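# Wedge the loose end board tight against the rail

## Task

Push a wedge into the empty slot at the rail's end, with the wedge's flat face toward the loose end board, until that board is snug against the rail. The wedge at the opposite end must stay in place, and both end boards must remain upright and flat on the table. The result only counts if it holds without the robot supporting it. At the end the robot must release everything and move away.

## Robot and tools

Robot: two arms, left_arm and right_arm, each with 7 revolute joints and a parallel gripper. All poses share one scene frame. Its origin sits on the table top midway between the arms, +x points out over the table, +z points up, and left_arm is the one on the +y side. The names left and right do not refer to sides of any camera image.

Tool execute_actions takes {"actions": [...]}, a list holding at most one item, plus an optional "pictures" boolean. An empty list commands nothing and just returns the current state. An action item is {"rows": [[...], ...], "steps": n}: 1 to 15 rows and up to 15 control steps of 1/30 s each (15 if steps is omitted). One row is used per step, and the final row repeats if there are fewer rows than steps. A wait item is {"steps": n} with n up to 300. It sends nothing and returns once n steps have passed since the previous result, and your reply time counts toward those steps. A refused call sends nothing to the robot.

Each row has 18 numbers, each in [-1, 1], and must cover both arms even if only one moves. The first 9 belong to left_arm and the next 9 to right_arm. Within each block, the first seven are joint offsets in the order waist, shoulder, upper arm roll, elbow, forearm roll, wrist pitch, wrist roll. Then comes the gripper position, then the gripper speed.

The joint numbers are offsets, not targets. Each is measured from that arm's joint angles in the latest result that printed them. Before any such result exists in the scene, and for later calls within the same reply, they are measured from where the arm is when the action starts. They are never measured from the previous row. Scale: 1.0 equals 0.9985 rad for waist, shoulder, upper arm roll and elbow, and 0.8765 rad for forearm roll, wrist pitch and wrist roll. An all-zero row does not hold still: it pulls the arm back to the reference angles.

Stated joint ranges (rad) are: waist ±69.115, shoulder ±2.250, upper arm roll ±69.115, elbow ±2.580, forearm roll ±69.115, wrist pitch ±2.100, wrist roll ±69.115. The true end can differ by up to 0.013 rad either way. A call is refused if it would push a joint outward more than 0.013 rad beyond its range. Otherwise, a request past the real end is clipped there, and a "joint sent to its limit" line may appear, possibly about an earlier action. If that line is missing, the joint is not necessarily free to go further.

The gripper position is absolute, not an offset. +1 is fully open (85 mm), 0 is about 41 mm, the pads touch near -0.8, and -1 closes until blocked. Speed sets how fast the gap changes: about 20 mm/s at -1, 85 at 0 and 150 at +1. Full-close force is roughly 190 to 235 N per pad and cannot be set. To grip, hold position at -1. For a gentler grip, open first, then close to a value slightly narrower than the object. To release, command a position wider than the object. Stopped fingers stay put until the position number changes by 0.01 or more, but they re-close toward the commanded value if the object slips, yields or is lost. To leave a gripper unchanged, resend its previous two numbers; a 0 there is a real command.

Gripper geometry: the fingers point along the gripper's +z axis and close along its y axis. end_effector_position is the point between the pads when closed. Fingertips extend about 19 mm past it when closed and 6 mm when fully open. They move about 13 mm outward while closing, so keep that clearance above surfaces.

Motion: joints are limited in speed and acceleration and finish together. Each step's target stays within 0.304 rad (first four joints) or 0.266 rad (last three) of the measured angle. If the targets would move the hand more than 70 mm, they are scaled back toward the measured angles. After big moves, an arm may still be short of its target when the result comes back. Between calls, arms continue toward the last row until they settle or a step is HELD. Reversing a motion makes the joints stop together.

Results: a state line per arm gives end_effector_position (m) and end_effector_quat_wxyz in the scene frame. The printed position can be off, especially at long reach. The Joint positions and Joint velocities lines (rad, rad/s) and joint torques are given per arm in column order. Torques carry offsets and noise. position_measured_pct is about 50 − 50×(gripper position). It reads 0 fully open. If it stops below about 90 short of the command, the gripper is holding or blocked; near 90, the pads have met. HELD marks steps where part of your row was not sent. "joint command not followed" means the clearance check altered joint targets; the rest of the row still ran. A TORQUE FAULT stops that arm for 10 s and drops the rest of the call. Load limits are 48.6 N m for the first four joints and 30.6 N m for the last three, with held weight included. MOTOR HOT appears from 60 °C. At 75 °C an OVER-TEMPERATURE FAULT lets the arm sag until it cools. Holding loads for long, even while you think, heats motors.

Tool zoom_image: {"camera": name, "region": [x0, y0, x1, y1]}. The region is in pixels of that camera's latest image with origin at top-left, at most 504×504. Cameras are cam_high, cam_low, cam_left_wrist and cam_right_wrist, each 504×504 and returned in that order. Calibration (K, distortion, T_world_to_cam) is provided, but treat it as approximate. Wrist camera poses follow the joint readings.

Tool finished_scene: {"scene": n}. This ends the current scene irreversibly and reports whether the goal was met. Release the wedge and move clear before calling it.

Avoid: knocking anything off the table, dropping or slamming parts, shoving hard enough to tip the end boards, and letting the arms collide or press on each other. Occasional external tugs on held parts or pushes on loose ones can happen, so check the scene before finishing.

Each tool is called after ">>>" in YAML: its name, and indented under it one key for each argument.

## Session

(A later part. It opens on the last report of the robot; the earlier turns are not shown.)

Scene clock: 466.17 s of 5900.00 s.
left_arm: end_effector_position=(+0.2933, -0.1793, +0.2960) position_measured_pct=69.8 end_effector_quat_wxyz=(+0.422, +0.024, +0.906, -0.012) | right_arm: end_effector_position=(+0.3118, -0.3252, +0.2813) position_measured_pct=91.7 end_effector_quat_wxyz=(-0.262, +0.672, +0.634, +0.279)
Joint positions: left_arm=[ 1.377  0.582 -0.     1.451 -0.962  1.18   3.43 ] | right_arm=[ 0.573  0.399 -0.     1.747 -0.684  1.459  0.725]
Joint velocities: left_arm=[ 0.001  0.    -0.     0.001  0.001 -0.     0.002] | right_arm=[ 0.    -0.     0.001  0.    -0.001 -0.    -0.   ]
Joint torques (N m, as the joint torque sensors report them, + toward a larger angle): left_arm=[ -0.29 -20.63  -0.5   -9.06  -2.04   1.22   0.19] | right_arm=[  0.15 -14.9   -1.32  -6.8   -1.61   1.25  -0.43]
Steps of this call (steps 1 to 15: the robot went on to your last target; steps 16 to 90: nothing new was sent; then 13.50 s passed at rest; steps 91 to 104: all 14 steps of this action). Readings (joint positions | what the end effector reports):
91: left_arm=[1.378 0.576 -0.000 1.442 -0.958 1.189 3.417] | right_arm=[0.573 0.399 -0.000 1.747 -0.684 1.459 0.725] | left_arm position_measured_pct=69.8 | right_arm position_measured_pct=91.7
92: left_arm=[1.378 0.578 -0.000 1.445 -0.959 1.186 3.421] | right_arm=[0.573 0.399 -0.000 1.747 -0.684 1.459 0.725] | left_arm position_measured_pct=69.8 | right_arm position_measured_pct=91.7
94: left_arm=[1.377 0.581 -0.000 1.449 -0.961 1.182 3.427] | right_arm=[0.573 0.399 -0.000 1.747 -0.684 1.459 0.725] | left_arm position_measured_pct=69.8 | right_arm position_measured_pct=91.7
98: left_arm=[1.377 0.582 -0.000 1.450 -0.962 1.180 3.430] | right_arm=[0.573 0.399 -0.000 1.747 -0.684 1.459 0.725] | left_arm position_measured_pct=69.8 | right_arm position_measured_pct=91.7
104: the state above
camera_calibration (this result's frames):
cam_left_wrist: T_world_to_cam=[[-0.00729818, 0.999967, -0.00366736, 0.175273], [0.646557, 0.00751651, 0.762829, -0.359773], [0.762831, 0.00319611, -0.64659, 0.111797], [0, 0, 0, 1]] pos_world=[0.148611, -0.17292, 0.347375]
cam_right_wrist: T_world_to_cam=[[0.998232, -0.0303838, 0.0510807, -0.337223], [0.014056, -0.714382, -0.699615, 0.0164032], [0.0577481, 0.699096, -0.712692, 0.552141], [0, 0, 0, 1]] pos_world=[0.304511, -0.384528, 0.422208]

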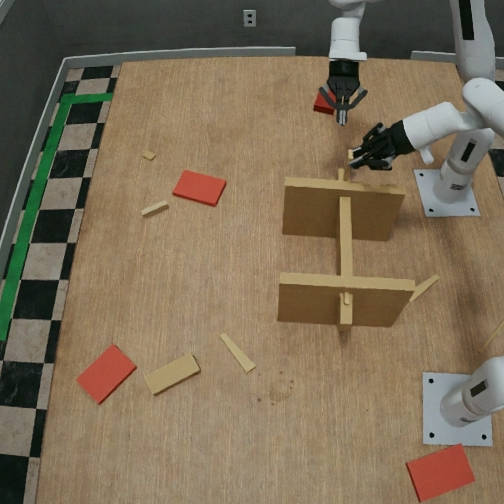

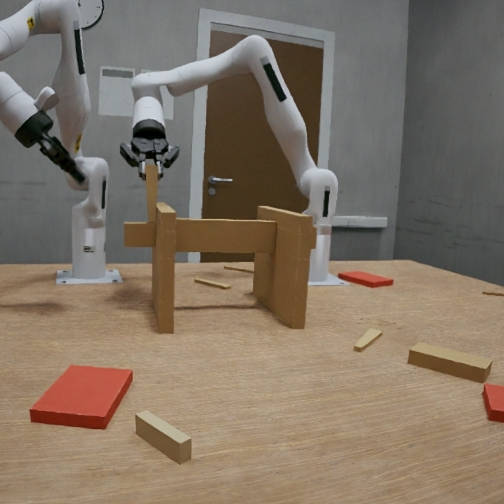

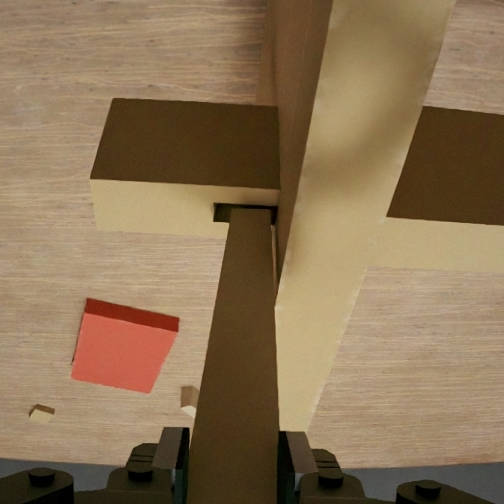

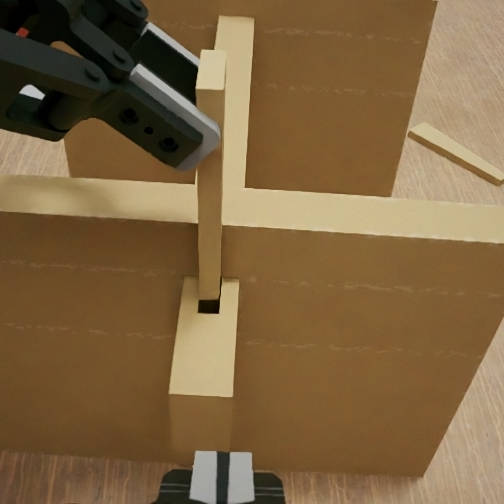

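>>> execute_actions:
  actions:
    - {"rows": [[-0.00039,0.00004,0,-0.00007,-0.00009,-0.0003,-0.00028,-1,-0.7, 0,0,0,0,0,0,0,-1,0],[-0.00039,0.00004,0,-0.00007,-0.00009,-0.0003,-0.00028,-1,-0.7, 0,0,0,0,0,0,0,-1,0],[-0.00039,0.00004,0,-0.00007,-0.00009,-0.0003,-0.00028,-1,-0.7, 0,0,0,0,0,0,0,-1,0],[-0.00039,0.0011,0,0.00158,-0.00109,-0.00205,0.00242,-1,-0.7, 0,0,0,0,0,0,0,-1,0],[-0.00039,0.00215,0,0.00322,-0.0021,-0.0038,0.00512,-1,-0.7, 0,0,0,0,0,0,0,-1,0],[-0.00039,0.00215,0,0.00322,-0.0021,-0.0038,0.00512,-1,-0.7, 0,0,0,0,0,0,0,-1,0],[-0.00039,0.0032,0,0.00486,-0.0031,-0.00555,0.00782,-1,-0.7, 0,0,0,0,0,0,0,-1,0],[-0.00039,0.00425,0,0.0065,-0.0041,-0.0073,0.01052,-1,-0.7, 0,0,0,0,0,0,0,-1,0],[-0.00039,0.0053,0,0.00814,-0.0051,-0.00905,0.01322,-1,-0.7, 0,0,0,0,0,0,0,-1,0]], "steps": 15}

>>> zoom_image:
  camera: "cam_right_wrist"
  region: [180, 260, 245, 325]

Scene clock: 480.60 s of 5900.00 s.
left_arm: end_effector_position=(+0.2935, -0.1792, +0.2911) position_measured_pct=69.8 end_effector_quat_wxyz=(+0.422, +0.024, +0.906, -0.012) | right_arm: end_effector_position=(+0.3118, -0.3252, +0.2813) position_measured_pct=91.7 end_effector_quat_wxyz=(-0.262, +0.672, +0.634, +0.279)
Joint positions: left_arm=[ 1.377  0.587 -0.     1.459 -0.967  1.172  3.441] | right_arm=[ 0.573  0.399 -0.     1.747 -0.684  1.459  0.725]
Joint velocities: left_arm=[-0.     0.001 -0.     0.003 -0.001 -0.002  0.002] | right_arm=[-0.     0.     0.001 -0.002  0.001  0.001  0.   ]
Joint torques (N m, as the joint torque sensors report them, + toward a larger angle): left_arm=[ -0.25 -20.88  -0.43  -8.87  -2.     1.19   0.11] | right_arm=[  0.25 -14.41  -1.01  -6.32  -1.85   1.3   -0.5 ]
Steps of this call (steps 1 to 15: the robot went on to your last target; steps 16 to 90: nothing new was sent; then 10.93 s passed at rest; steps 91 to 105: all 15 steps of this action). Readings (joint positions | what the end effector reports):
91: left_arm=[1.377 0.582 -0.000 1.451 -0.962 1.180 3.430] | right_arm=[0.573 0.399 -0.000 1.747 -0.684 1.459 0.725] | left_arm position_measured_pct=69.8 | right_arm position_measured_pct=91.7
92: left_arm=[1.377 0.582 -0.000 1.451 -0.962 1.180 3.430] | right_arm=[0.573 0.399 -0.000 1.747 -0.684 1.459 0.725] | left_arm position_measured_pct=69.8 | right_arm position_measured_pct=91.7
94: left_arm=[1.377 0.582 -0.000 1.451 -0.963 1.180 3.430] | right_arm=[0.573 0.399 -0.000 1.747 -0.684 1.459 0.725] | left_arm position_measured_pct=69.8 | right_arm position_measured_pct=91.7
98: left_arm=[1.377 0.584 -0.000 1.454 -0.964 1.176 3.435] | right_arm=[0.573 0.399 -0.000 1.747 -0.684 1.459 0.725] | left_arm position_measured_pct=69.8 | right_arm position_measured_pct=91.7
105: the state above
camera_calibration (this result's frames):
cam_left_wrist: T_world_to_cam=[[-0.00730155, 0.999967, -0.00364406, 0.17518], [0.646702, 0.00750152, 0.762706, -0.356108], [0.762708, 0.00321232, -0.646735, 0.108561], [0, 0, 0, 1]] pos_world=[0.148775, -0.172851, 0.342454]
cam_right_wrist: T_world_to_cam=[[0.998232, -0.0303847, 0.0510814, -0.337224], [0.0140559, -0.714382, -0.699615, 0.0164026], [0.0577492, 0.699096, -0.712692, 0.552141], [0, 0, 0, 1]] pos_world=[0.304512, -0.384528, 0.422208]

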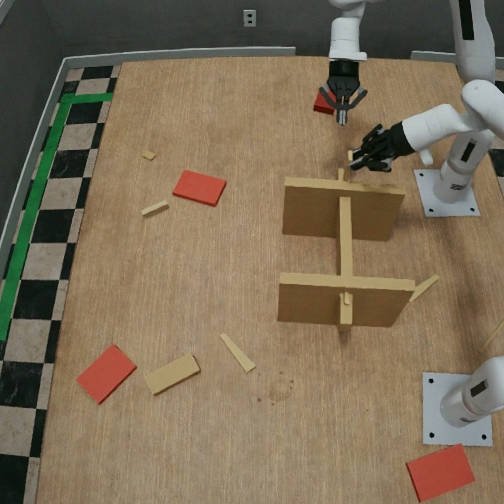

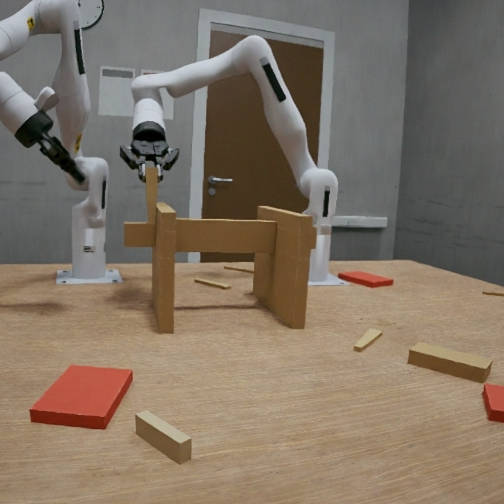

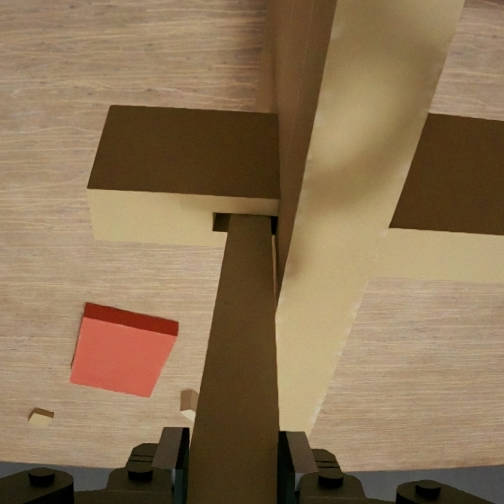

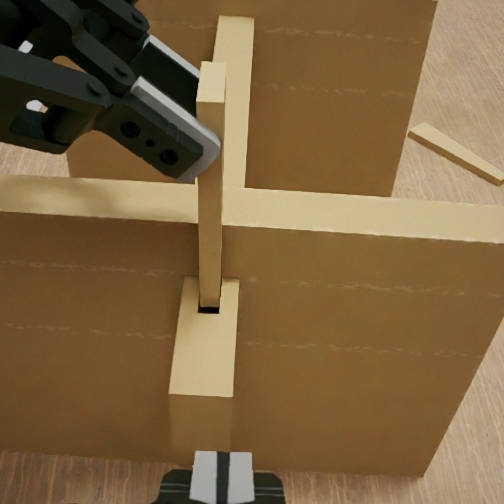

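Region (180, 260, 245, 325) of cam_right_wrist's 504x504 image, scaled by 7.754.

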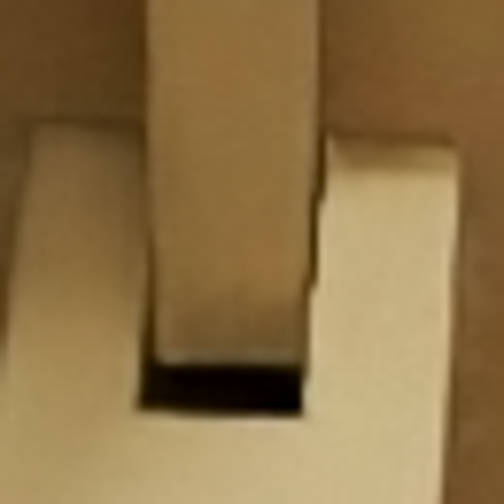

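>>> execute_actions:
  actions:
    - {"rows": [[0,0.0068,0,0.0091,-0.0065,-0.0101,0.0163,-1,-0.7, 0,0,0,0,0,0,0,-1,0],[0,0.0068,0,0.0091,-0.0065,-0.0101,0.0163,-1,-0.7, 0,0,0,0,0,0,0,-1,0],[0,0.0068,0,0.0091,-0.0065,-0.0101,0.0163,-1,-0.7, 0,0,0,0,0,0,0,-1,0],[0,0.0136,0,0.0182,-0.013,-0.0202,0.0327,-1,-0.7, 0,0,0,0,0,0,0,-1,0],[0,0.0136,0,0.0182,-0.013,-0.0202,0.0327,-1,-0.7, 0,0,0,0,0,0,0,-1,0],[0,0.0136,0,0.0182,-0.013,-0.0202,0.0327,-1,-0.7, 0,0,0,0,0,0,0,-1,0],[0,0.0205,0,0.0272,-0.0197,-0.0303,0.0491,-1,-0.7, 0,0,0,0,0,0,0,-1,0]], "steps": 15}
  pictures: false

>>> execute_actions:
  actions:
    - {"rows": [[0,0.0075,0,0.0082,-0.007,-0.0098,0.0165,-1,-0.7, 0,0,0,0,0,0,0,-1,0],[0,0.0075,0,0.0082,-0.007,-0.0098,0.0165,-1,-0.7, 0,0,0,0,0,0,0,-1,0],[0,0.0075,0,0.0082,-0.007,-0.0098,0.0165,-1,-0.7, 0,0,0,0,0,0,0,-1,0],[0,0.015,0,0.0164,-0.014,-0.0196,0.033,-1,-0.7, 0,0,0,0,0,0,0,-1,0],[0,0.015,0,0.0164,-0.014,-0.0196,0.033,-1,-0.7, 0,0,0,0,0,0,0,-1,0],[0,0.015,0,0.0164,-0.014,-0.0196,0.033,-1,-0.7, 0,0,0,0,0,0,0,-1,0],[0,0.0225,0,0.0245,-0.021,-0.0294,0.0496,-1,-0.7, 0,0,0,0,0,0,0,-1,0]], "steps": 15}

Scene clock: 524.97 s of 5900.00 s.
left_arm: end_effector_position=(+0.2935, -0.1792, +0.2733) position_measured_pct=69.8 end_effector_quat_wxyz=(+0.422, +0.024, +0.906, -0.012) | right_arm: end_effector_position=(+0.3118, -0.3252, +0.2813) position_measured_pct=91.7 end_effector_quat_wxyz=(-0.262, +0.672, +0.634, +0.279)
Joint positions: left_arm=[ 1.377  0.607 -0.     1.486 -0.984  1.146  3.484] | right_arm=[ 0.573  0.399 -0.     1.747 -0.684  1.459  0.725]
Joint velocities: left_arm=[ 0.     0.003 -0.     0.003 -0.001 -0.002  0.004] | right_arm=[ 0.001 -0.     0.    -0.001  0.    -0.    -0.   ]
Joint torques (N m, as the joint torque sensors report them, + toward a larger angle): left_arm=[ -0.31 -20.88  -0.47  -9.    -2.07   1.27  -0.09] | right_arm=[ -0.01 -14.24  -0.77  -6.56  -1.95   1.02  -0.45]
Steps of this call (steps 1 to 15: the robot went on to your last target; steps 16 to 90: nothing new was sent; then 40.87 s passed at rest; steps 91 to 105: all 15 steps of this action). Readings (joint positions | what the end effector reports):
91: left_arm=[1.377 0.588 -0.000 1.460 -0.967 1.172 3.443] | right_arm=[0.573 0.399 -0.000 1.747 -0.684 1.459 0.725] | left_arm position_measured_pct=69.8 | right_arm position_measured_pct=91.7
92: left_arm=[1.377 0.590 -0.000 1.462 -0.969 1.169 3.447] | right_arm=[0.573 0.399 -0.000 1.747 -0.684 1.459 0.725] | left_arm position_measured_pct=69.8 | right_arm position_measured_pct=91.7
94: left_arm=[1.377 0.593 -0.000 1.467 -0.972 1.164 3.454] | right_arm=[0.573 0.399 -0.000 1.747 -0.684 1.459 0.725] | left_arm position_measured_pct=69.8 | right_arm position_measured_pct=91.7
98: left_arm=[1.377 0.602 -0.000 1.479 -0.980 1.152 3.474] | right_arm=[0.573 0.399 -0.000 1.747 -0.684 1.459 0.725] | left_arm position_measured_pct=69.8 | right_arm position_measured_pct=91.7
105: the state above

Scene clock: 525.47 s of 5900.00 s.
left_arm: end_effector_position=(+0.2935, -0.1792, +0.2553) position_measured_pct=69.8 end_effector_quat_wxyz=(+0.422, +0.024, +0.906, -0.012) | right_arm: end_effector_position=(+0.3118, -0.3252, +0.2813) position_measured_pct=91.7 end_effector_quat_wxyz=(-0.262, +0.672, +0.634, +0.279)
Joint positions: left_arm=[ 1.377  0.629 -0.     1.51  -1.002  1.12   3.528] | right_arm=[ 0.573  0.399 -0.     1.747 -0.684  1.459  0.725]
Joint velocities: left_arm=[-0.     0.004  0.     0.002 -0.001 -0.002  0.003] | right_arm=[-0.     0.     0.     0.     0.    -0.001  0.   ]
Joint torques (N m, as the joint torque sensors report them, + toward a larger angle): left_arm=[ -0.27 -20.92  -0.49  -8.28  -2.1    1.42   0.31] | right_arm=[ -0.03 -14.23  -0.96  -6.56  -2.01   1.17  -0.48]
Steps of this call (steps 1 to 15: all 15 steps of this action). Readings (joint positions | what the end effector reports):
1: left_arm=[1.377 0.608 -0.000 1.487 -0.985 1.145 3.486] | right_arm=[0.573 0.399 -0.000 1.747 -0.684 1.459 0.725] | left_arm position_measured_pct=69.8 | right_arm position_measured_pct=91.7
2: left_arm=[1.377 0.611 -0.000 1.489 -0.987 1.142 3.490] | right_arm=[0.573 0.399 -0.000 1.747 -0.684 1.459 0.725] | left_arm position_measured_pct=69.8 | right_arm position_measured_pct=91.7
4: left_arm=[1.377 0.614 -0.000 1.493 -0.989 1.138 3.498] | right_arm=[0.573 0.399 -0.000 1.747 -0.684 1.459 0.725] | left_arm position_measured_pct=69.8 | right_arm position_measured_pct=91.7
8: left_arm=[1.377 0.624 -0.000 1.504 -0.998 1.126 3.517] | right_arm=[0.573 0.399 -0.000 1.747 -0.684 1.459 0.725] | left_arm position_measured_pct=69.8 | right_arm position_measured_pct=91.7
15: the state above
camera_calibration (this result's frames):
cam_left_wrist: T_world_to_cam=[[-0.00735058, 0.999965, -0.00408336, 0.175181], [0.646655, 0.00786812, 0.762742, -0.32879], [0.762747, 0.00296608, -0.64669, 0.0853693], [0, 0, 0, 1]] pos_world=[0.148786, -0.172841, 0.306705]
cam_right_wrist: T_world_to_cam=[[0.998232, -0.0303866, 0.0510831, -0.337227], [0.0140557, -0.714382, -0.699615, 0.0164017], [0.0577518, 0.699096, -0.712692, 0.55214], [0, 0, 0, 1]] pos_world=[0.304513, -0.384529, 0.422207]

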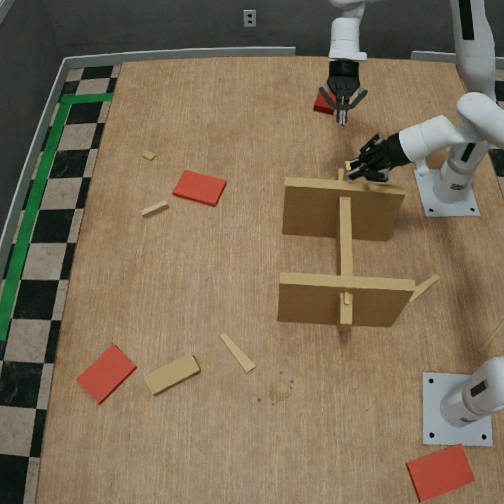

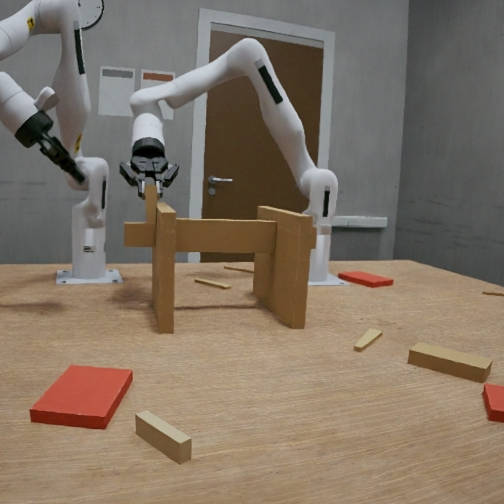

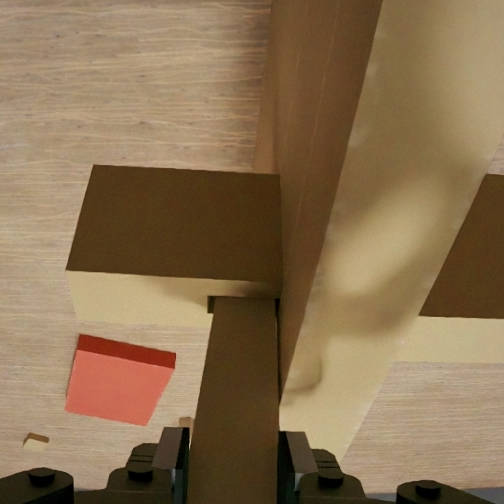

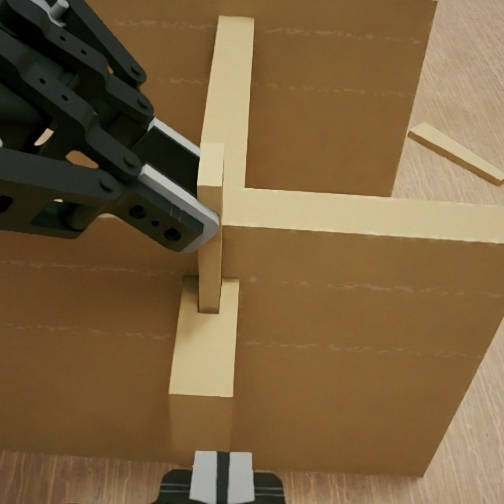

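>>> execute_actions:
  actions:
    - {"rows": [[0,0.0104,0,0.0104,-0.0096,-0.0129,0.0221,-1,-0.7, 0,0,0,0,0,0,0,-1,0]], "steps": 10}
  pictures: false

>>> execute_actions:
  actions:
    - {"rows": [[0,0,0,0,0,0,0,0.1,-0.3, 0,0,0,0,0,0,0,-1,0]], "steps": 15}

Scene clock: 532.67 s of 5900.00 s.
left_arm: end_effector_position=(+0.2934, -0.1792, +0.2473) position_measured_pct=69.8 end_effector_quat_wxyz=(+0.422, +0.024, +0.906, -0.012) | right_arm: end_effector_position=(+0.3118, -0.3252, +0.2813) position_measured_pct=91.7 end_effector_quat_wxyz=(-0.262, +0.672, +0.634, +0.279)
Joint positions: left_arm=[ 1.377  0.64  -0.     1.52  -1.011  1.109  3.547] | right_arm=[ 0.573  0.399 -0.     1.747 -0.684  1.459  0.725]
Joint velocities: left_arm=[-0.     0.002  0.     0.002 -0.001 -0.001  0.001] | right_arm=[-0.001  0.     0.    -0.     0.001  0.    -0.   ]
Joint torques (N m, as the joint torque sensors report them, + toward a larger angle): left_arm=[ -0.36 -21.28  -0.66  -8.33  -1.98   1.43   0.06] | right_arm=[  0.29 -14.01  -0.74  -6.31  -1.69   1.24  -0.47]
Steps of this call (steps 1 to 15: the robot went on to your last target; steps 16 to 90: nothing new was sent; then 3.87 s passed at rest; steps 91 to 100: all 10 steps of this action). Readings (joint positions | what the end effector reports):
91: left_arm=[1.377 0.631 -0.000 1.511 -1.003 1.119 3.529] | right_arm=[0.573 0.399 -0.000 1.747 -0.684 1.459 0.725] | left_arm position_measured_pct=69.8 | right_arm position_measured_pct=91.7
92: left_arm=[1.377 0.634 -0.000 1.514 -1.006 1.116 3.535] | right_arm=[0.573 0.399 -0.000 1.747 -0.684 1.459 0.725] | left_arm position_measured_pct=69.8 | right_arm position_measured_pct=91.7
94: left_arm=[1.377 0.638 -0.000 1.519 -1.009 1.111 3.544] | right_arm=[0.573 0.399 -0.000 1.747 -0.684 1.459 0.725] | left_arm position_measured_pct=69.8 | right_arm position_measured_pct=91.7
98: left_arm=[1.377 0.639 -0.000 1.520 -1.010 1.109 3.547] | right_arm=[0.573 0.399 -0.000 1.747 -0.684 1.459 0.725] | left_arm position_measured_pct=69.8 | right_arm position_measured_pct=91.7
100: the state above

Scene clock: 533.17 s of 5900.00 s.
left_arm: end_effector_position=(+0.2934, -0.1792, +0.2473) position_measured_pct=45.6 end_effector_quat_wxyz=(+0.422, +0.024, +0.906, -0.012) | right_arm: end_effector_position=(+0.3118, -0.3252, +0.2813) position_measured_pct=91.7 end_effector_quat_wxyz=(-0.262, +0.672, +0.634, +0.279)
Joint positions: left_arm=[ 1.377  0.64  -0.     1.52  -1.011  1.109  3.547] | right_arm=[ 0.573  0.399 -0.     1.747 -0.684  1.459  0.725]
Joint velocities: left_arm=[-0.     0.     0.     0.001 -0.     0.     0.001] | right_arm=[ 0.001 -0.     0.    -0.     0.     0.001  0.   ]
Joint torques (N m, as the joint torque sensors report them, + toward a larger angle): left_arm=[ -0.2  -20.94  -0.46  -8.24  -1.91   1.45   0.09] | right_arm=[  0.39 -14.48  -1.05  -6.37  -1.62   1.15  -0.6 ]
Steps of this call (steps 1 to 15: all 15 steps of this action). Readings (joint positions | what the end effector reports):
1: left_arm=[1.377 0.640 -0.000 1.520 -1.011 1.109 3.547] | right_arm=[0.573 0.399 -0.000 1.747 -0.684 1.459 0.725] | left_arm position_measured_pct=69.8 | right_arm position_measured_pct=91.7
2: left_arm=[1.377 0.640 -0.000 1.520 -1.011 1.109 3.547] | right_arm=[0.573 0.399 -0.000 1.747 -0.684 1.459 0.725] | left_arm position_measured_pct=69.4 | right_arm position_measured_pct=91.7
4: left_arm=[1.377 0.640 -0.000 1.520 -1.011 1.109 3.547] | right_arm=[0.573 0.399 -0.000 1.747 -0.684 1.459 0.725] | left_arm position_measured_pct=65.9 | right_arm position_measured_pct=91.7
8: left_arm=[1.377 0.640 -0.000 1.520 -1.011 1.109 3.547] | right_arm=[0.573 0.399 -0.000 1.747 -0.684 1.459 0.725] | left_arm position_measured_pct=57.5 | right_arm position_measured_pct=91.7
15: the state above
camera_calibration (this result's frames):
cam_left_wrist: T_world_to_cam=[[-0.00719737, 0.999965, -0.00423218, 0.175128], [0.646833, 0.00788319, 0.762591, -0.322669], [0.762598, 0.00275114, -0.646867, 0.0802941], [0, 0, 0, 1]] pos_world=[0.148741, -0.172799, 0.298745]
cam_right_wrist: T_world_to_cam=[[0.998232, -0.0303883, 0.051085, -0.33723], [0.0140558, -0.714382, -0.699614, 0.0164007], [0.0577543, 0.699096, -0.712692, 0.552139], [0, 0, 0, 1]] pos_world=[0.304515, -0.384529, 0.422207]

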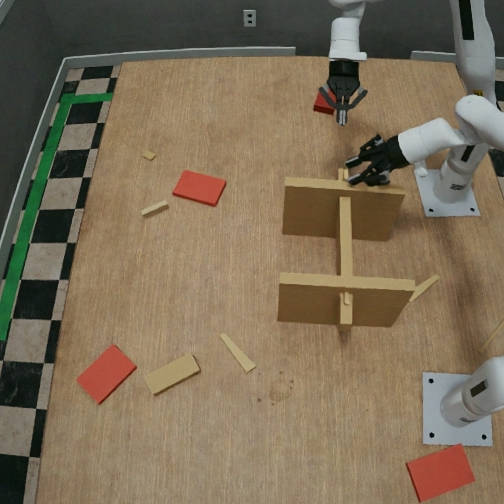

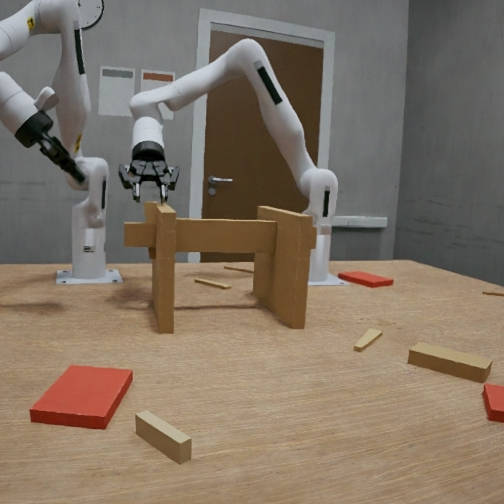

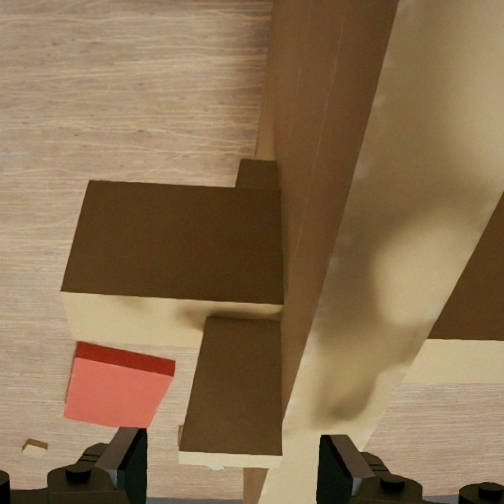

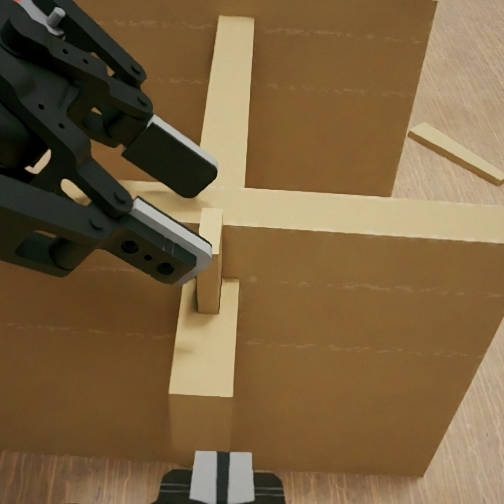

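>>> execute_actions:
  actions:
    - {"rows": [[0,-0.45,0,0,0,0,0,0.1,-0.3, -0.3,-0.192,0,-0.0625,0.4,-0.239,-0.6,-1,0],[0,-0.45,0,0,0,0,0,0.1,-0.3, -0.3,-0.192,0,-0.0625,0.4,-0.239,-0.6,-1,0],[0,-0.45,0,0,0,0,0,0.1,-0.3, -0.3,-0.192,0,-0.0625,0.4,-0.239,-0.6,-1,0],[0,-0.45,0,0,0,0,0,0.1,-0.3, -0.3,-0.192,0,-0.0625,0.4,-0.239,-0.6,-1,0],[0,-0.45,0,0,0,0,0,0.1,-0.3, -0.3,-0.192,0,-0.0625,0.4,-0.239,-0.6,-1,0],[0,-0.45,0,0,0,0,0,0.1,-0.3, -0.3,-0.192,0,-0.0625,0.4,-0.239,-0.6,-1,0],[0,-0.45,0,0,0,0,0,0.1,-0.3, -0.3,-0.192,0,-0.0625,0.4,-0.239,-0.6,-1,0],[-1,-0.45,0,0,0,0,0,0.1,-0.3, -0.3,-0.192,0,-0.0625,0.4,-0.239,-0.6,-1,0]], "steps": 15}
  pictures: false

>>> execute_actions:
  actions:
    - {"steps": 22}
  pictures: false

>>> execute_actions:
  actions:
    - {"rows": [[-0.6,-0.05,0,0,0,0,0,0.1,-0.3, -0.63,0,0,0,0.38,0,-0.739,-1,0]], "steps": 15}
  pictures: false

>>> execute_actions:
  actions:
    - {"steps": 22}

Scene clock: 568.27 s of 5900.00 s.
left_arm: end_effector_position=(+0.3477, -0.1406, +0.3849) position_measured_pct=45.2 end_effector_quat_wxyz=(+0.438, -0.078, +0.890, -0.102) | right_arm: end_effector_position=(+0.3375, -0.3268, +0.2972) position_measured_pct=91.7 end_effector_quat_wxyz=(-0.098, +0.723, +0.669, +0.143)
Joint positions: left_arm=[ 1.267  0.387  0.001  1.52  -1.011  1.109  3.547] | right_arm=[ 0.299  0.223 -0.001  1.689 -0.365  1.264  0.301]
Joint velocities: left_arm=[-0.609 -0.436  0.002 -0.005 -0.001 -0.002  0.   ] | right_arm=[-0.297 -0.189  0.004 -0.059  0.421 -0.196 -1.211]
Joint torques (N m, as the joint torque sensors report them, + toward a larger angle): left_arm=[ -0.12 -16.93   0.05  -9.31  -2.11   0.67   0.09] | right_arm=[  0.65 -12.68  -0.53  -8.01  -1.41  -0.08  -0.05]
Steps of this call (steps 1 to 15: the robot went on to your last target; steps 16 to 90: nothing new was sent; then 31.60 s passed at rest; steps 91 to 105: all 15 steps of this action). Readings (joint positions | what the end effector reports):
91: left_arm=[1.377 0.638 -0.000 1.521 -1.010 1.109 3.547] | right_arm=[0.572 0.398 -0.000 1.747 -0.683 1.458 0.725] | left_arm position_measured_pct=45.2 | right_arm position_measured_pct=91.7
92: left_arm=[1.377 0.632 -0.000 1.521 -1.010 1.109 3.547] | right_arm=[0.565 0.394 0.001 1.746 -0.679 1.454 0.720] | left_arm position_measured_pct=45.2 | right_arm position_measured_pct=91.7
94: left_arm=[1.377 0.603 0.000 1.522 -1.010 1.108 3.547] | right_arm=[0.534 0.375 0.001 1.741 -0.655 1.436 0.697] | left_arm position_measured_pct=45.2 | right_arm position_measured_pct=91.7
98: left_arm=[1.376 0.504 0.000 1.521 -1.011 1.109 3.547] | right_arm=[0.417 0.300 -0.000 1.716 -0.544 1.355 0.585] | left_arm position_measured_pct=45.2 | right_arm position_measured_pct=91.7
105: the state above

Scene clock: 569.00 s of 5900.00 s.
left_arm: end_effector_position=(+0.5298, +0.0904, +0.4729) position_measured_pct=45.2 end_effector_quat_wxyz=(+0.474, -0.327, +0.815, -0.058) | right_arm: end_effector_position=(+0.3405, -0.3271, +0.3013) position_measured_pct=91.7 end_effector_quat_wxyz=(-0.085, +0.747, +0.646, +0.133)
Joint positions: left_arm=[ 0.76   0.22  -0.     1.52  -1.011  1.109  3.547] | right_arm=[ 0.274  0.207 -0.     1.685 -0.333  1.25   0.199]
Joint velocities: left_arm=[-0.736 -0.081 -0.001  0.002  0.     0.     0.002] | right_arm=[ 0.001  0.    -0.    -0.     0.001  0.001  0.   ]
Joint torques (N m, as the joint torque sensors report them, + toward a larger angle): left_arm=[ -0.52 -15.23   0.24 -10.37  -2.25   0.36   0.16] | right_arm=[  0.15 -12.49  -0.33  -8.73  -1.09  -0.17   0.07]
Steps of this call (steps 1 to 22: the robot went on to your last target). Readings (joint positions | what the end effector reports):
1: left_arm=[1.246 0.373 0.001 1.520 -1.011 1.108 3.547] | right_arm=[0.290 0.217 -0.001 1.687 -0.352 1.258 0.263] | left_arm position_measured_pct=45.2 | right_arm position_measured_pct=91.7
2: left_arm=[1.225 0.359 0.001 1.520 -1.011 1.108 3.547] | right_arm=[0.284 0.213 -0.001 1.686 -0.343 1.254 0.233] | left_arm position_measured_pct=45.2 | right_arm position_measured_pct=91.7
4: left_arm=[1.183 0.335 0.001 1.520 -1.011 1.108 3.547] | right_arm=[0.279 0.210 -0.001 1.685 -0.334 1.250 0.204] | left_arm position_measured_pct=45.2 | right_arm position_measured_pct=91.7
8: left_arm=[1.094 0.294 0.001 1.520 -1.011 1.109 3.547] | right_arm=[0.276 0.208 -0.000 1.685 -0.333 1.250 0.200] | left_arm position_measured_pct=45.2 | right_arm position_measured_pct=91.7
22: the state above

Scene clock: 569.50 s of 5900.00 s.
left_arm: end_effector_position=(+0.5828, +0.2901, +0.4918) position_measured_pct=45.2 end_effector_quat_wxyz=(+0.485, -0.476, +0.733, +0.016) | right_arm: end_effector_position=(+0.3238, -0.2369, +0.2860) position_measured_pct=91.7 end_effector_quat_wxyz=(-0.016, +0.705, +0.709, +0.010)
Joint positions: left_arm=[ 0.389  0.184 -0.     1.52  -1.011  1.109  3.547] | right_arm=[-0.176  0.208 -0.     1.685 -0.039  1.249 -0.194]
Joint velocities: left_arm=[-0.75  -0.041  0.    -0.001  0.    -0.    -0.001] | right_arm=[-1.075 -0.     0.001 -0.001  0.275 -0.001 -1.16 ]
Joint torques (N m, as the joint torque sensors report them, + toward a larger angle): left_arm=[ -0.37 -14.74   0.22 -10.52  -2.21   0.33   0.08] | right_arm=[  0.74 -12.9   -0.44  -8.24  -0.6   -0.09  -0.45]
Steps of this call (steps 1 to 15: all 15 steps of this action). Readings (joint positions | what the end effector reports):
1: left_arm=[0.735 0.217 -0.000 1.520 -1.011 1.109 3.547] | right_arm=[0.272 0.207 -0.000 1.685 -0.333 1.249 0.199] | left_arm position_measured_pct=45.2 | right_arm position_measured_pct=91.7
2: left_arm=[0.711 0.214 -0.000 1.520 -1.011 1.109 3.547] | right_arm=[0.265 0.207 0.001 1.685 -0.328 1.249 0.194] | left_arm position_measured_pct=45.2 | right_arm position_measured_pct=91.7
4: left_arm=[0.662 0.207 -0.000 1.520 -1.011 1.109 3.547] | right_arm=[0.234 0.207 0.001 1.685 -0.305 1.249 0.171] | left_arm position_measured_pct=45.2 | right_arm position_measured_pct=91.7
8: left_arm=[0.563 0.196 -0.000 1.520 -1.011 1.109 3.547] | right_arm=[0.108 0.207 0.001 1.685 -0.199 1.249 0.065] | left_arm position_measured_pct=45.2 | right_arm position_measured_pct=91.7
15: the state above

Scene clock: 570.23 s of 5900.00 s.
left_arm: end_effector_position=(+0.5786, +0.4154, +0.4983) position_measured_pct=45.2 end_effector_quat_wxyz=(-0.483, +0.558, -0.672, -0.066) | right_arm: end_effector_position=(+0.3098, -0.1813, +0.2860) position_measured_pct=91.7 end_effector_quat_wxyz=(-0.000, +0.727, +0.687, +0.000)
Joint positions: left_arm=[ 0.161  0.17  -0.     1.52  -1.011  1.109  3.547] | right_arm=[-0.355  0.207 -0.     1.685 -0.     1.25  -0.448]
Joint velocities: left_arm=[-0.004  0.     0.    -0.     0.    -0.     0.   ] | right_arm=[-0.003  0.001 -0.     0.     0.     0.001  0.   ]
Joint torques (N m, as the joint torque sensors report them, + toward a larger angle): left_arm=[ -0.25 -14.37   0.25 -10.76  -2.32   0.09   0.22] | right_arm=[  0.37 -12.72   0.22  -8.59  -0.37  -0.46  -0.31]
Steps of this call (steps 1 to 22: the robot went on to your last target). Readings (joint positions | what the end effector reports):
1: left_arm=[0.364 0.182 -0.000 1.520 -1.011 1.109 3.547] | right_arm=[-0.210 0.208 -0.001 1.685 -0.031 1.249 -0.234] | left_arm position_measured_pct=45.2 | right_arm position_measured_pct=91.7
2: left_arm=[0.338 0.181 -0.000 1.520 -1.011 1.109 3.547] | right_arm=[-0.240 0.208 -0.001 1.685 -0.025 1.249 -0.274] | left_arm position_measured_pct=45.2 | right_arm position_measured_pct=91.7
4: left_arm=[0.288 0.178 -0.000 1.520 -1.011 1.109 3.547] | right_arm=[-0.293 0.208 -0.001 1.685 -0.013 1.249 -0.354] | left_arm position_measured_pct=45.2 | right_arm position_measured_pct=91.7
8: left_arm=[0.199 0.173 -0.001 1.520 -1.011 1.109 3.547] | right_arm=[-0.343 0.208 -0.003 1.685 -0.002 1.249 -0.444] | left_arm position_measured_pct=45.2 | right_arm position_measured_pct=91.7
22: the state above
camera_calibration (this result's frames):
cam_left_wrist: T_world_to_cam=[[-0.833989, 0.311715, -0.455299, 0.572681], [-0.120019, 0.702908, 0.701082, -0.517575], [0.538571, 0.639339, -0.548805, -0.160191], [0, 0, 0, 1]] pos_world=[0.501765, 0.28771, 0.535689]
cam_right_wrist: T_world_to_cam=[[0.999872, -0.00284517, 0.0157308, -0.316473], [-0.00298836, -0.999954, 0.00908655, -0.126646], [0.0157042, -0.0091324, -0.999835, 0.4218], [0, 0, 0, 1]] pos_world=[0.30943, -0.123689, 0.42786]

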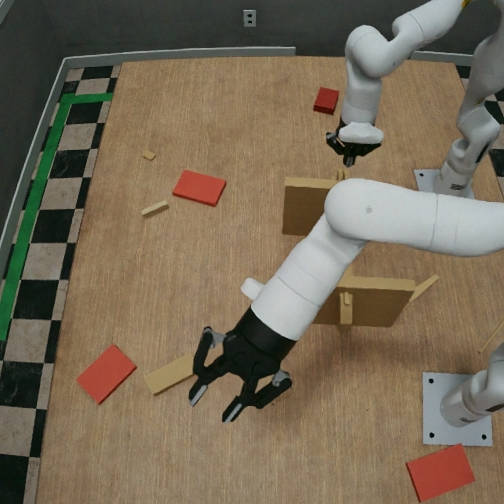

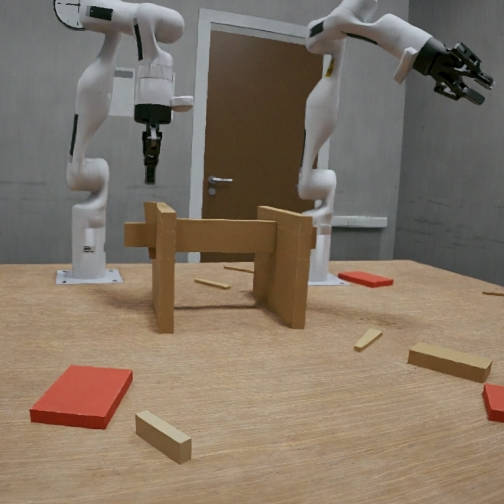

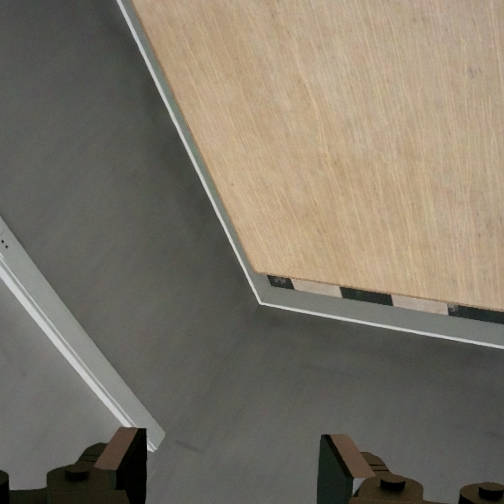

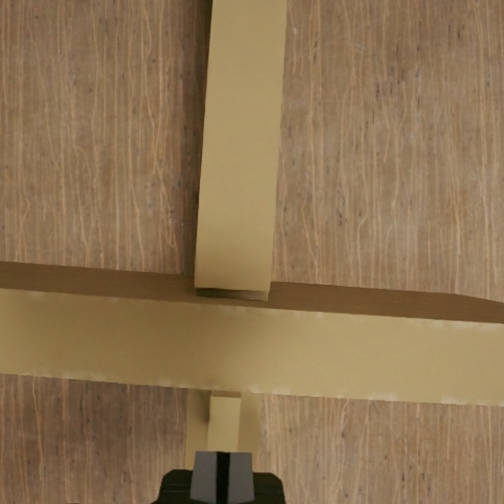

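>>> execute_actions:
  actions:
    - {"rows": [[0,0,0,0,0,0,0,0.1,-0.3, 0,0.0259,0,0.0683,0,-0.1074,0,-1,0]], "steps": 13}
  pictures: false

>>> execute_actions:
  actions:
    - {"rows": [[0,0,0,0,0,0,0,0.1,-0.3, 0,0.002,0,0.0043,0,-0.0072,0,-1,0],[0,0,0,0,0,0,0,0.1,-0.3, 0,0.002,0,0.0043,0,-0.0072,0,-1,0],[0,0,0,0,0,0,0,0.1,-0.3, 0,0.004,0,0.0086,0,-0.0144,0,-1,0],[0,0,0,0,0,0,0,0.1,-0.3, 0,0.004,0,0.0086,0,-0.0144,0,-1,0],[0,0,0,0,0,0,0,0.1,-0.3, 0,0.006,0,0.0129,0,-0.0216,0,-1,0],[0,0,0,0,0,0,0,0.1,-0.3, 0,0.006,0,0.0129,0,-0.0216,0,-1,0],[0,0,0,0,0,0,0,0.1,-0.3, 0,0.0081,0,0.0172,0,-0.0288,0,-1,0]], "steps": 14}

Scene clock: 594.73 s of 5900.00 s.
left_arm: end_effector_position=(+0.5786, +0.4154, +0.4983) position_measured_pct=45.2 end_effector_quat_wxyz=(-0.483, +0.558, -0.672, -0.066) | right_arm: end_effector_position=(+0.3098, -0.1813, +0.2562) position_measured_pct=91.7 end_effector_quat_wxyz=(-0.000, +0.727, +0.687, +0.000)
Joint positions: left_arm=[ 0.161  0.17  -0.     1.52  -1.011  1.109  3.547] | right_arm=[-0.355  0.233 -0.     1.753 -0.     1.155 -0.448]
Joint velocities: left_arm=[ 0.    -0.     0.    -0.     0.    -0.    -0.002] | right_arm=[ 0.001  0.002 -0.     0.003 -0.    -0.002 -0.   ]
Joint torques (N m, as the joint torque sensors report them, + toward a larger angle): left_arm=[ -0.32 -14.4    0.18 -10.76  -2.25   0.22   0.1 ] | right_arm=[ -0.02 -12.87  -0.21  -7.88  -0.2   -0.21  -0.47]
Steps of this call (steps 1 to 15: the robot went on to your last target; steps 16 to 90: nothing new was sent; then 21.07 s passed at rest; steps 91 to 103: all 13 steps of this action). Readings (joint positions | what the end effector reports):
91: left_arm=[0.161 0.170 -0.000 1.520 -1.011 1.109 3.547] | right_arm=[-0.355 0.208 -0.000 1.686 -0.000 1.248 -0.448] | left_arm position_measured_pct=45.2 | right_arm position_measured_pct=91.7
92: left_arm=[0.161 0.170 -0.000 1.520 -1.011 1.109 3.547] | right_arm=[-0.355 0.210 -0.000 1.691 -0.000 1.241 -0.448] | left_arm position_measured_pct=45.2 | right_arm position_measured_pct=91.7
94: left_arm=[0.161 0.170 -0.000 1.520 -1.011 1.109 3.547] | right_arm=[-0.355 0.220 -0.000 1.717 -0.000 1.206 -0.448] | left_arm position_measured_pct=45.2 | right_arm position_measured_pct=91.7
98: left_arm=[0.161 0.170 -0.000 1.520 -1.011 1.109 3.547] | right_arm=[-0.355 0.232 -0.000 1.751 -0.000 1.158 -0.448] | left_arm position_measured_pct=45.2 | right_arm position_measured_pct=91.7
103: the state above

Scene clock: 595.20 s of 5900.00 s.
left_arm: end_effector_position=(+0.5786, +0.4154, +0.4983) position_measured_pct=45.2 end_effector_quat_wxyz=(-0.483, +0.558, -0.672, -0.066) | right_arm: end_effector_position=(+0.3104, -0.1810, +0.2494) position_measured_pct=91.7 end_effector_quat_wxyz=(+0.000, +0.727, +0.687, +0.002)
Joint positions: left_arm=[ 0.161  0.17  -0.     1.52  -1.011  1.109  3.547] | right_arm=[-0.355  0.239 -0.     1.769 -0.     1.131 -0.448]
Joint velocities: left_arm=[ 0.     0.    -0.    -0.     0.     0.     0.002] | right_arm=[ 0.001 -0.001  0.     0.002 -0.    -0.004  0.   ]
Joint torques (N m, as the joint torque sensors report them, + toward a larger angle): left_arm=[ -0.27 -14.28   0.08 -10.69  -2.24   0.12   0.08] | right_arm=[  0.03 -11.22   0.04  -6.96  -0.45  -0.49  -0.23]
Steps of this call (steps 1 to 14: all 14 steps of this action). Readings (joint positions | what the end effector reports):
1: left_arm=[0.161 0.170 -0.000 1.520 -1.011 1.109 3.547] | right_arm=[-0.355 0.233 -0.000 1.754 -0.000 1.155 -0.448] | left_arm position_measured_pct=45.2 | right_arm position_measured_pct=91.7
2: left_arm=[0.161 0.170 -0.000 1.520 -1.011 1.109 3.547] | right_arm=[-0.355 0.234 -0.000 1.755 -0.000 1.153 -0.448] | left_arm position_measured_pct=45.2 | right_arm position_measured_pct=91.7
4: left_arm=[0.161 0.170 -0.000 1.520 -1.011 1.109 3.547] | right_arm=[-0.355 0.236 -0.000 1.758 -0.000 1.148 -0.448] | left_arm position_measured_pct=45.2 | right_arm position_measured_pct=91.7
8: left_arm=[0.161 0.170 -0.000 1.520 -1.011 1.109 3.547] | right_arm=[-0.355 0.239 -0.000 1.766 -0.000 1.136 -0.448] | left_arm position_measured_pct=45.2 | right_arm position_measured_pct=91.7
14: the state above
camera_calibration (this result's frames):
cam_left_wrist: T_world_to_cam=[[-0.833991, 0.311713, -0.455296, 0.572682], [-0.12002, 0.702906, 0.701083, -0.517574], [0.538567, 0.639342, -0.548806, -0.160193], [0, 0, 0, 1]] pos_world=[0.501767, 0.287712, 0.535687]
cam_right_wrist: T_world_to_cam=[[0.999816, -0.00285894, 0.0189784, -0.317284], [-0.00300435, -0.999966, 0.00763774, -0.125638], [0.018956, -0.00769336, -0.999791, 0.384433], [0, 0, 0, 1]] pos_world=[0.309561, -0.123583, 0.391334]

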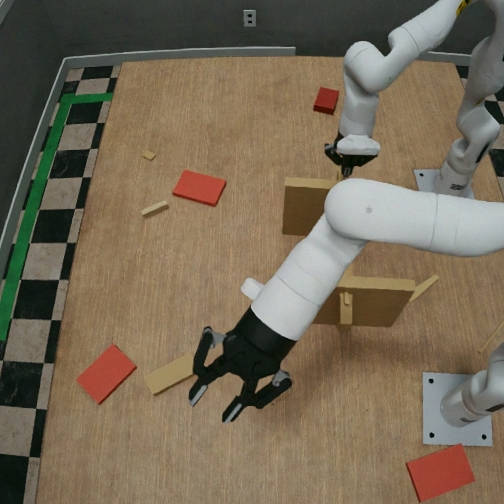

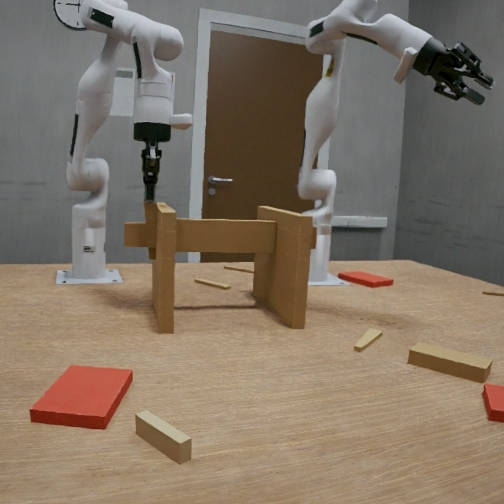

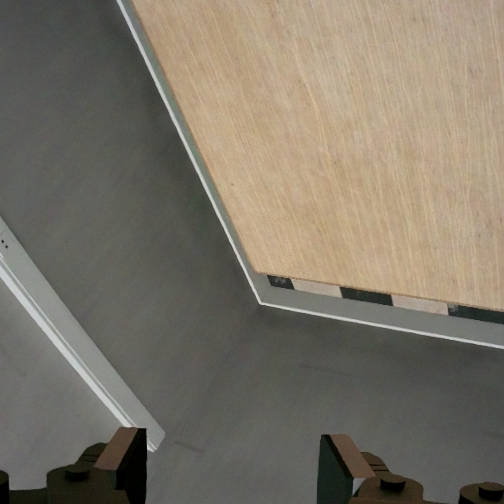

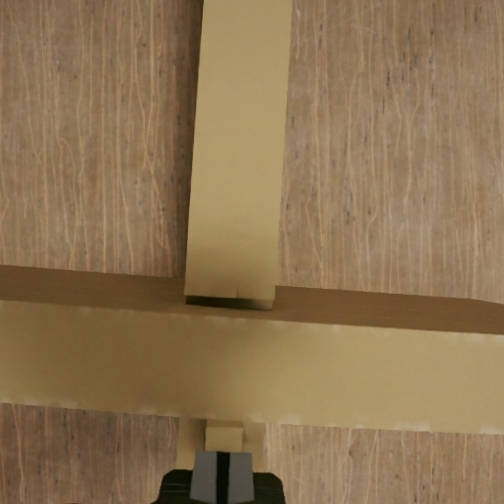

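>>> execute_actions:
  actions: []

Scene clock: 618.27 s of 5900.00 s.
left_arm: end_effector_position=(+0.5786, +0.4154, +0.4983) position_measured_pct=45.2 end_effector_quat_wxyz=(-0.483, +0.558, -0.672, -0.066) | right_arm: end_effector_position=(+0.3104, -0.1810, +0.2494) position_measured_pct=91.7 end_effector_quat_wxyz=(+0.000, +0.727, +0.687, +0.002)
Joint positions: left_arm=[ 0.161  0.17  -0.     1.52  -1.011  1.109  3.547] | right_arm=[-0.355  0.239 -0.     1.769 -0.     1.13  -0.448]
Joint velocities: left_arm=[-0.     0.001 -0.     0.    -0.    -0.     0.001] | right_arm=[-0.     0.    -0.    -0.001 -0.001  0.     0.   ]
Joint torques (N m, as the joint torque sensors report them, + toward a larger angle): left_arm=[ -0.25 -14.35   0.17 -10.63  -2.27   0.19   0.18] | right_arm=[  0.29 -11.76  -0.54  -7.45  -0.26  -0.09  -0.74]
Steps of this call (steps 1 to 15: the robot went on to your last target; steps 16 to 90: nothing new was sent; then 20.07 s passed at rest). Readings (joint positions | what the end effector reports):
1: left_arm=[0.161 0.170 -0.000 1.520 -1.011 1.109 3.547] | right_arm=[-0.355 0.239 -0.000 1.769 -0.000 1.131 -0.448] | left_arm position_measured_pct=45.2 | right_arm position_measured_pct=91.7
2: left_arm=[0.161 0.170 -0.000 1.520 -1.011 1.109 3.547] | right_arm=[-0.355 0.239 -0.000 1.769 -0.000 1.131 -0.448] | left_arm position_measured_pct=45.2 | right_arm position_measured_pct=91.7
4: left_arm=[0.161 0.170 -0.000 1.520 -1.011 1.109 3.547] | right_arm=[-0.355 0.239 -0.000 1.769 -0.000 1.131 -0.448] | left_arm position_measured_pct=45.2 | right_arm position_measured_pct=91.7
8: left_arm=[0.161 0.170 -0.000 1.520 -1.011 1.109 3.547] | right_arm=[-0.355 0.239 -0.000 1.769 -0.000 1.130 -0.448] | left_arm position_measured_pct=45.2 | right_arm position_measured_pct=91.7
90: the state above
All arms were judged still, so your last target was given up. Only a new action makes them travel on or press farther. Fingers that are still opening or closing keep moving.
camera_calibration (this result's frames):
cam_left_wrist: T_world_to_cam=[[-0.833991, 0.311713, -0.455296, 0.572682], [-0.12002, 0.702907, 0.701083, -0.517574], [0.538567, 0.639341, -0.548806, -0.160193], [0, 0, 0, 1]] pos_world=[0.501767, 0.287712, 0.535687]
cam_right_wrist: T_world_to_cam=[[0.999814, -0.00285803, 0.0190918, -0.317311], [-0.00300345, -0.999967, 0.00759252, -0.125627], [0.0190694, -0.00764844, -0.999789, 0.384402], [0, 0, 0, 1]] pos_world=[0.309544, -0.123589, 0.391333]

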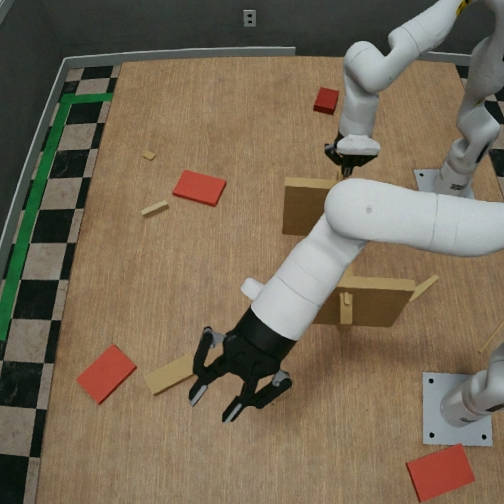

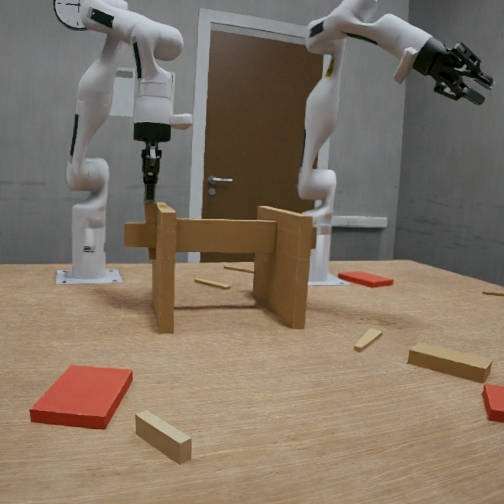

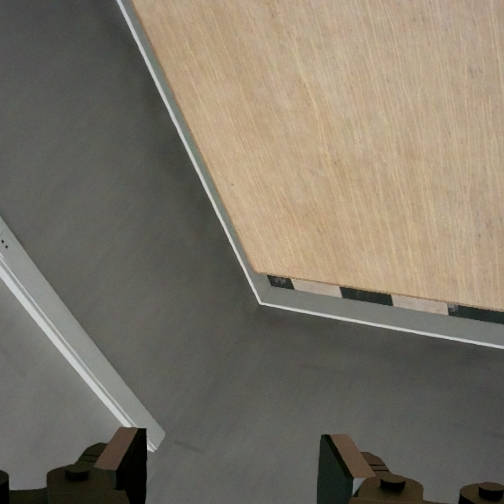

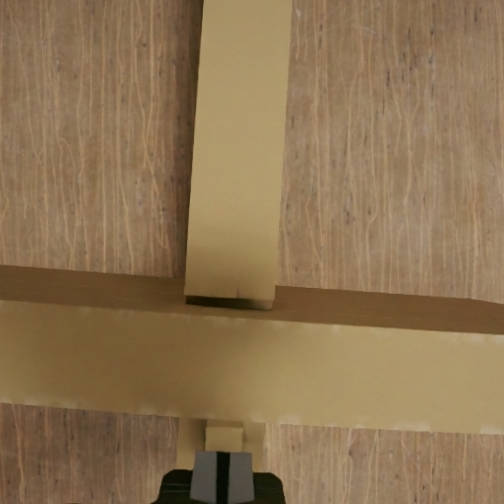

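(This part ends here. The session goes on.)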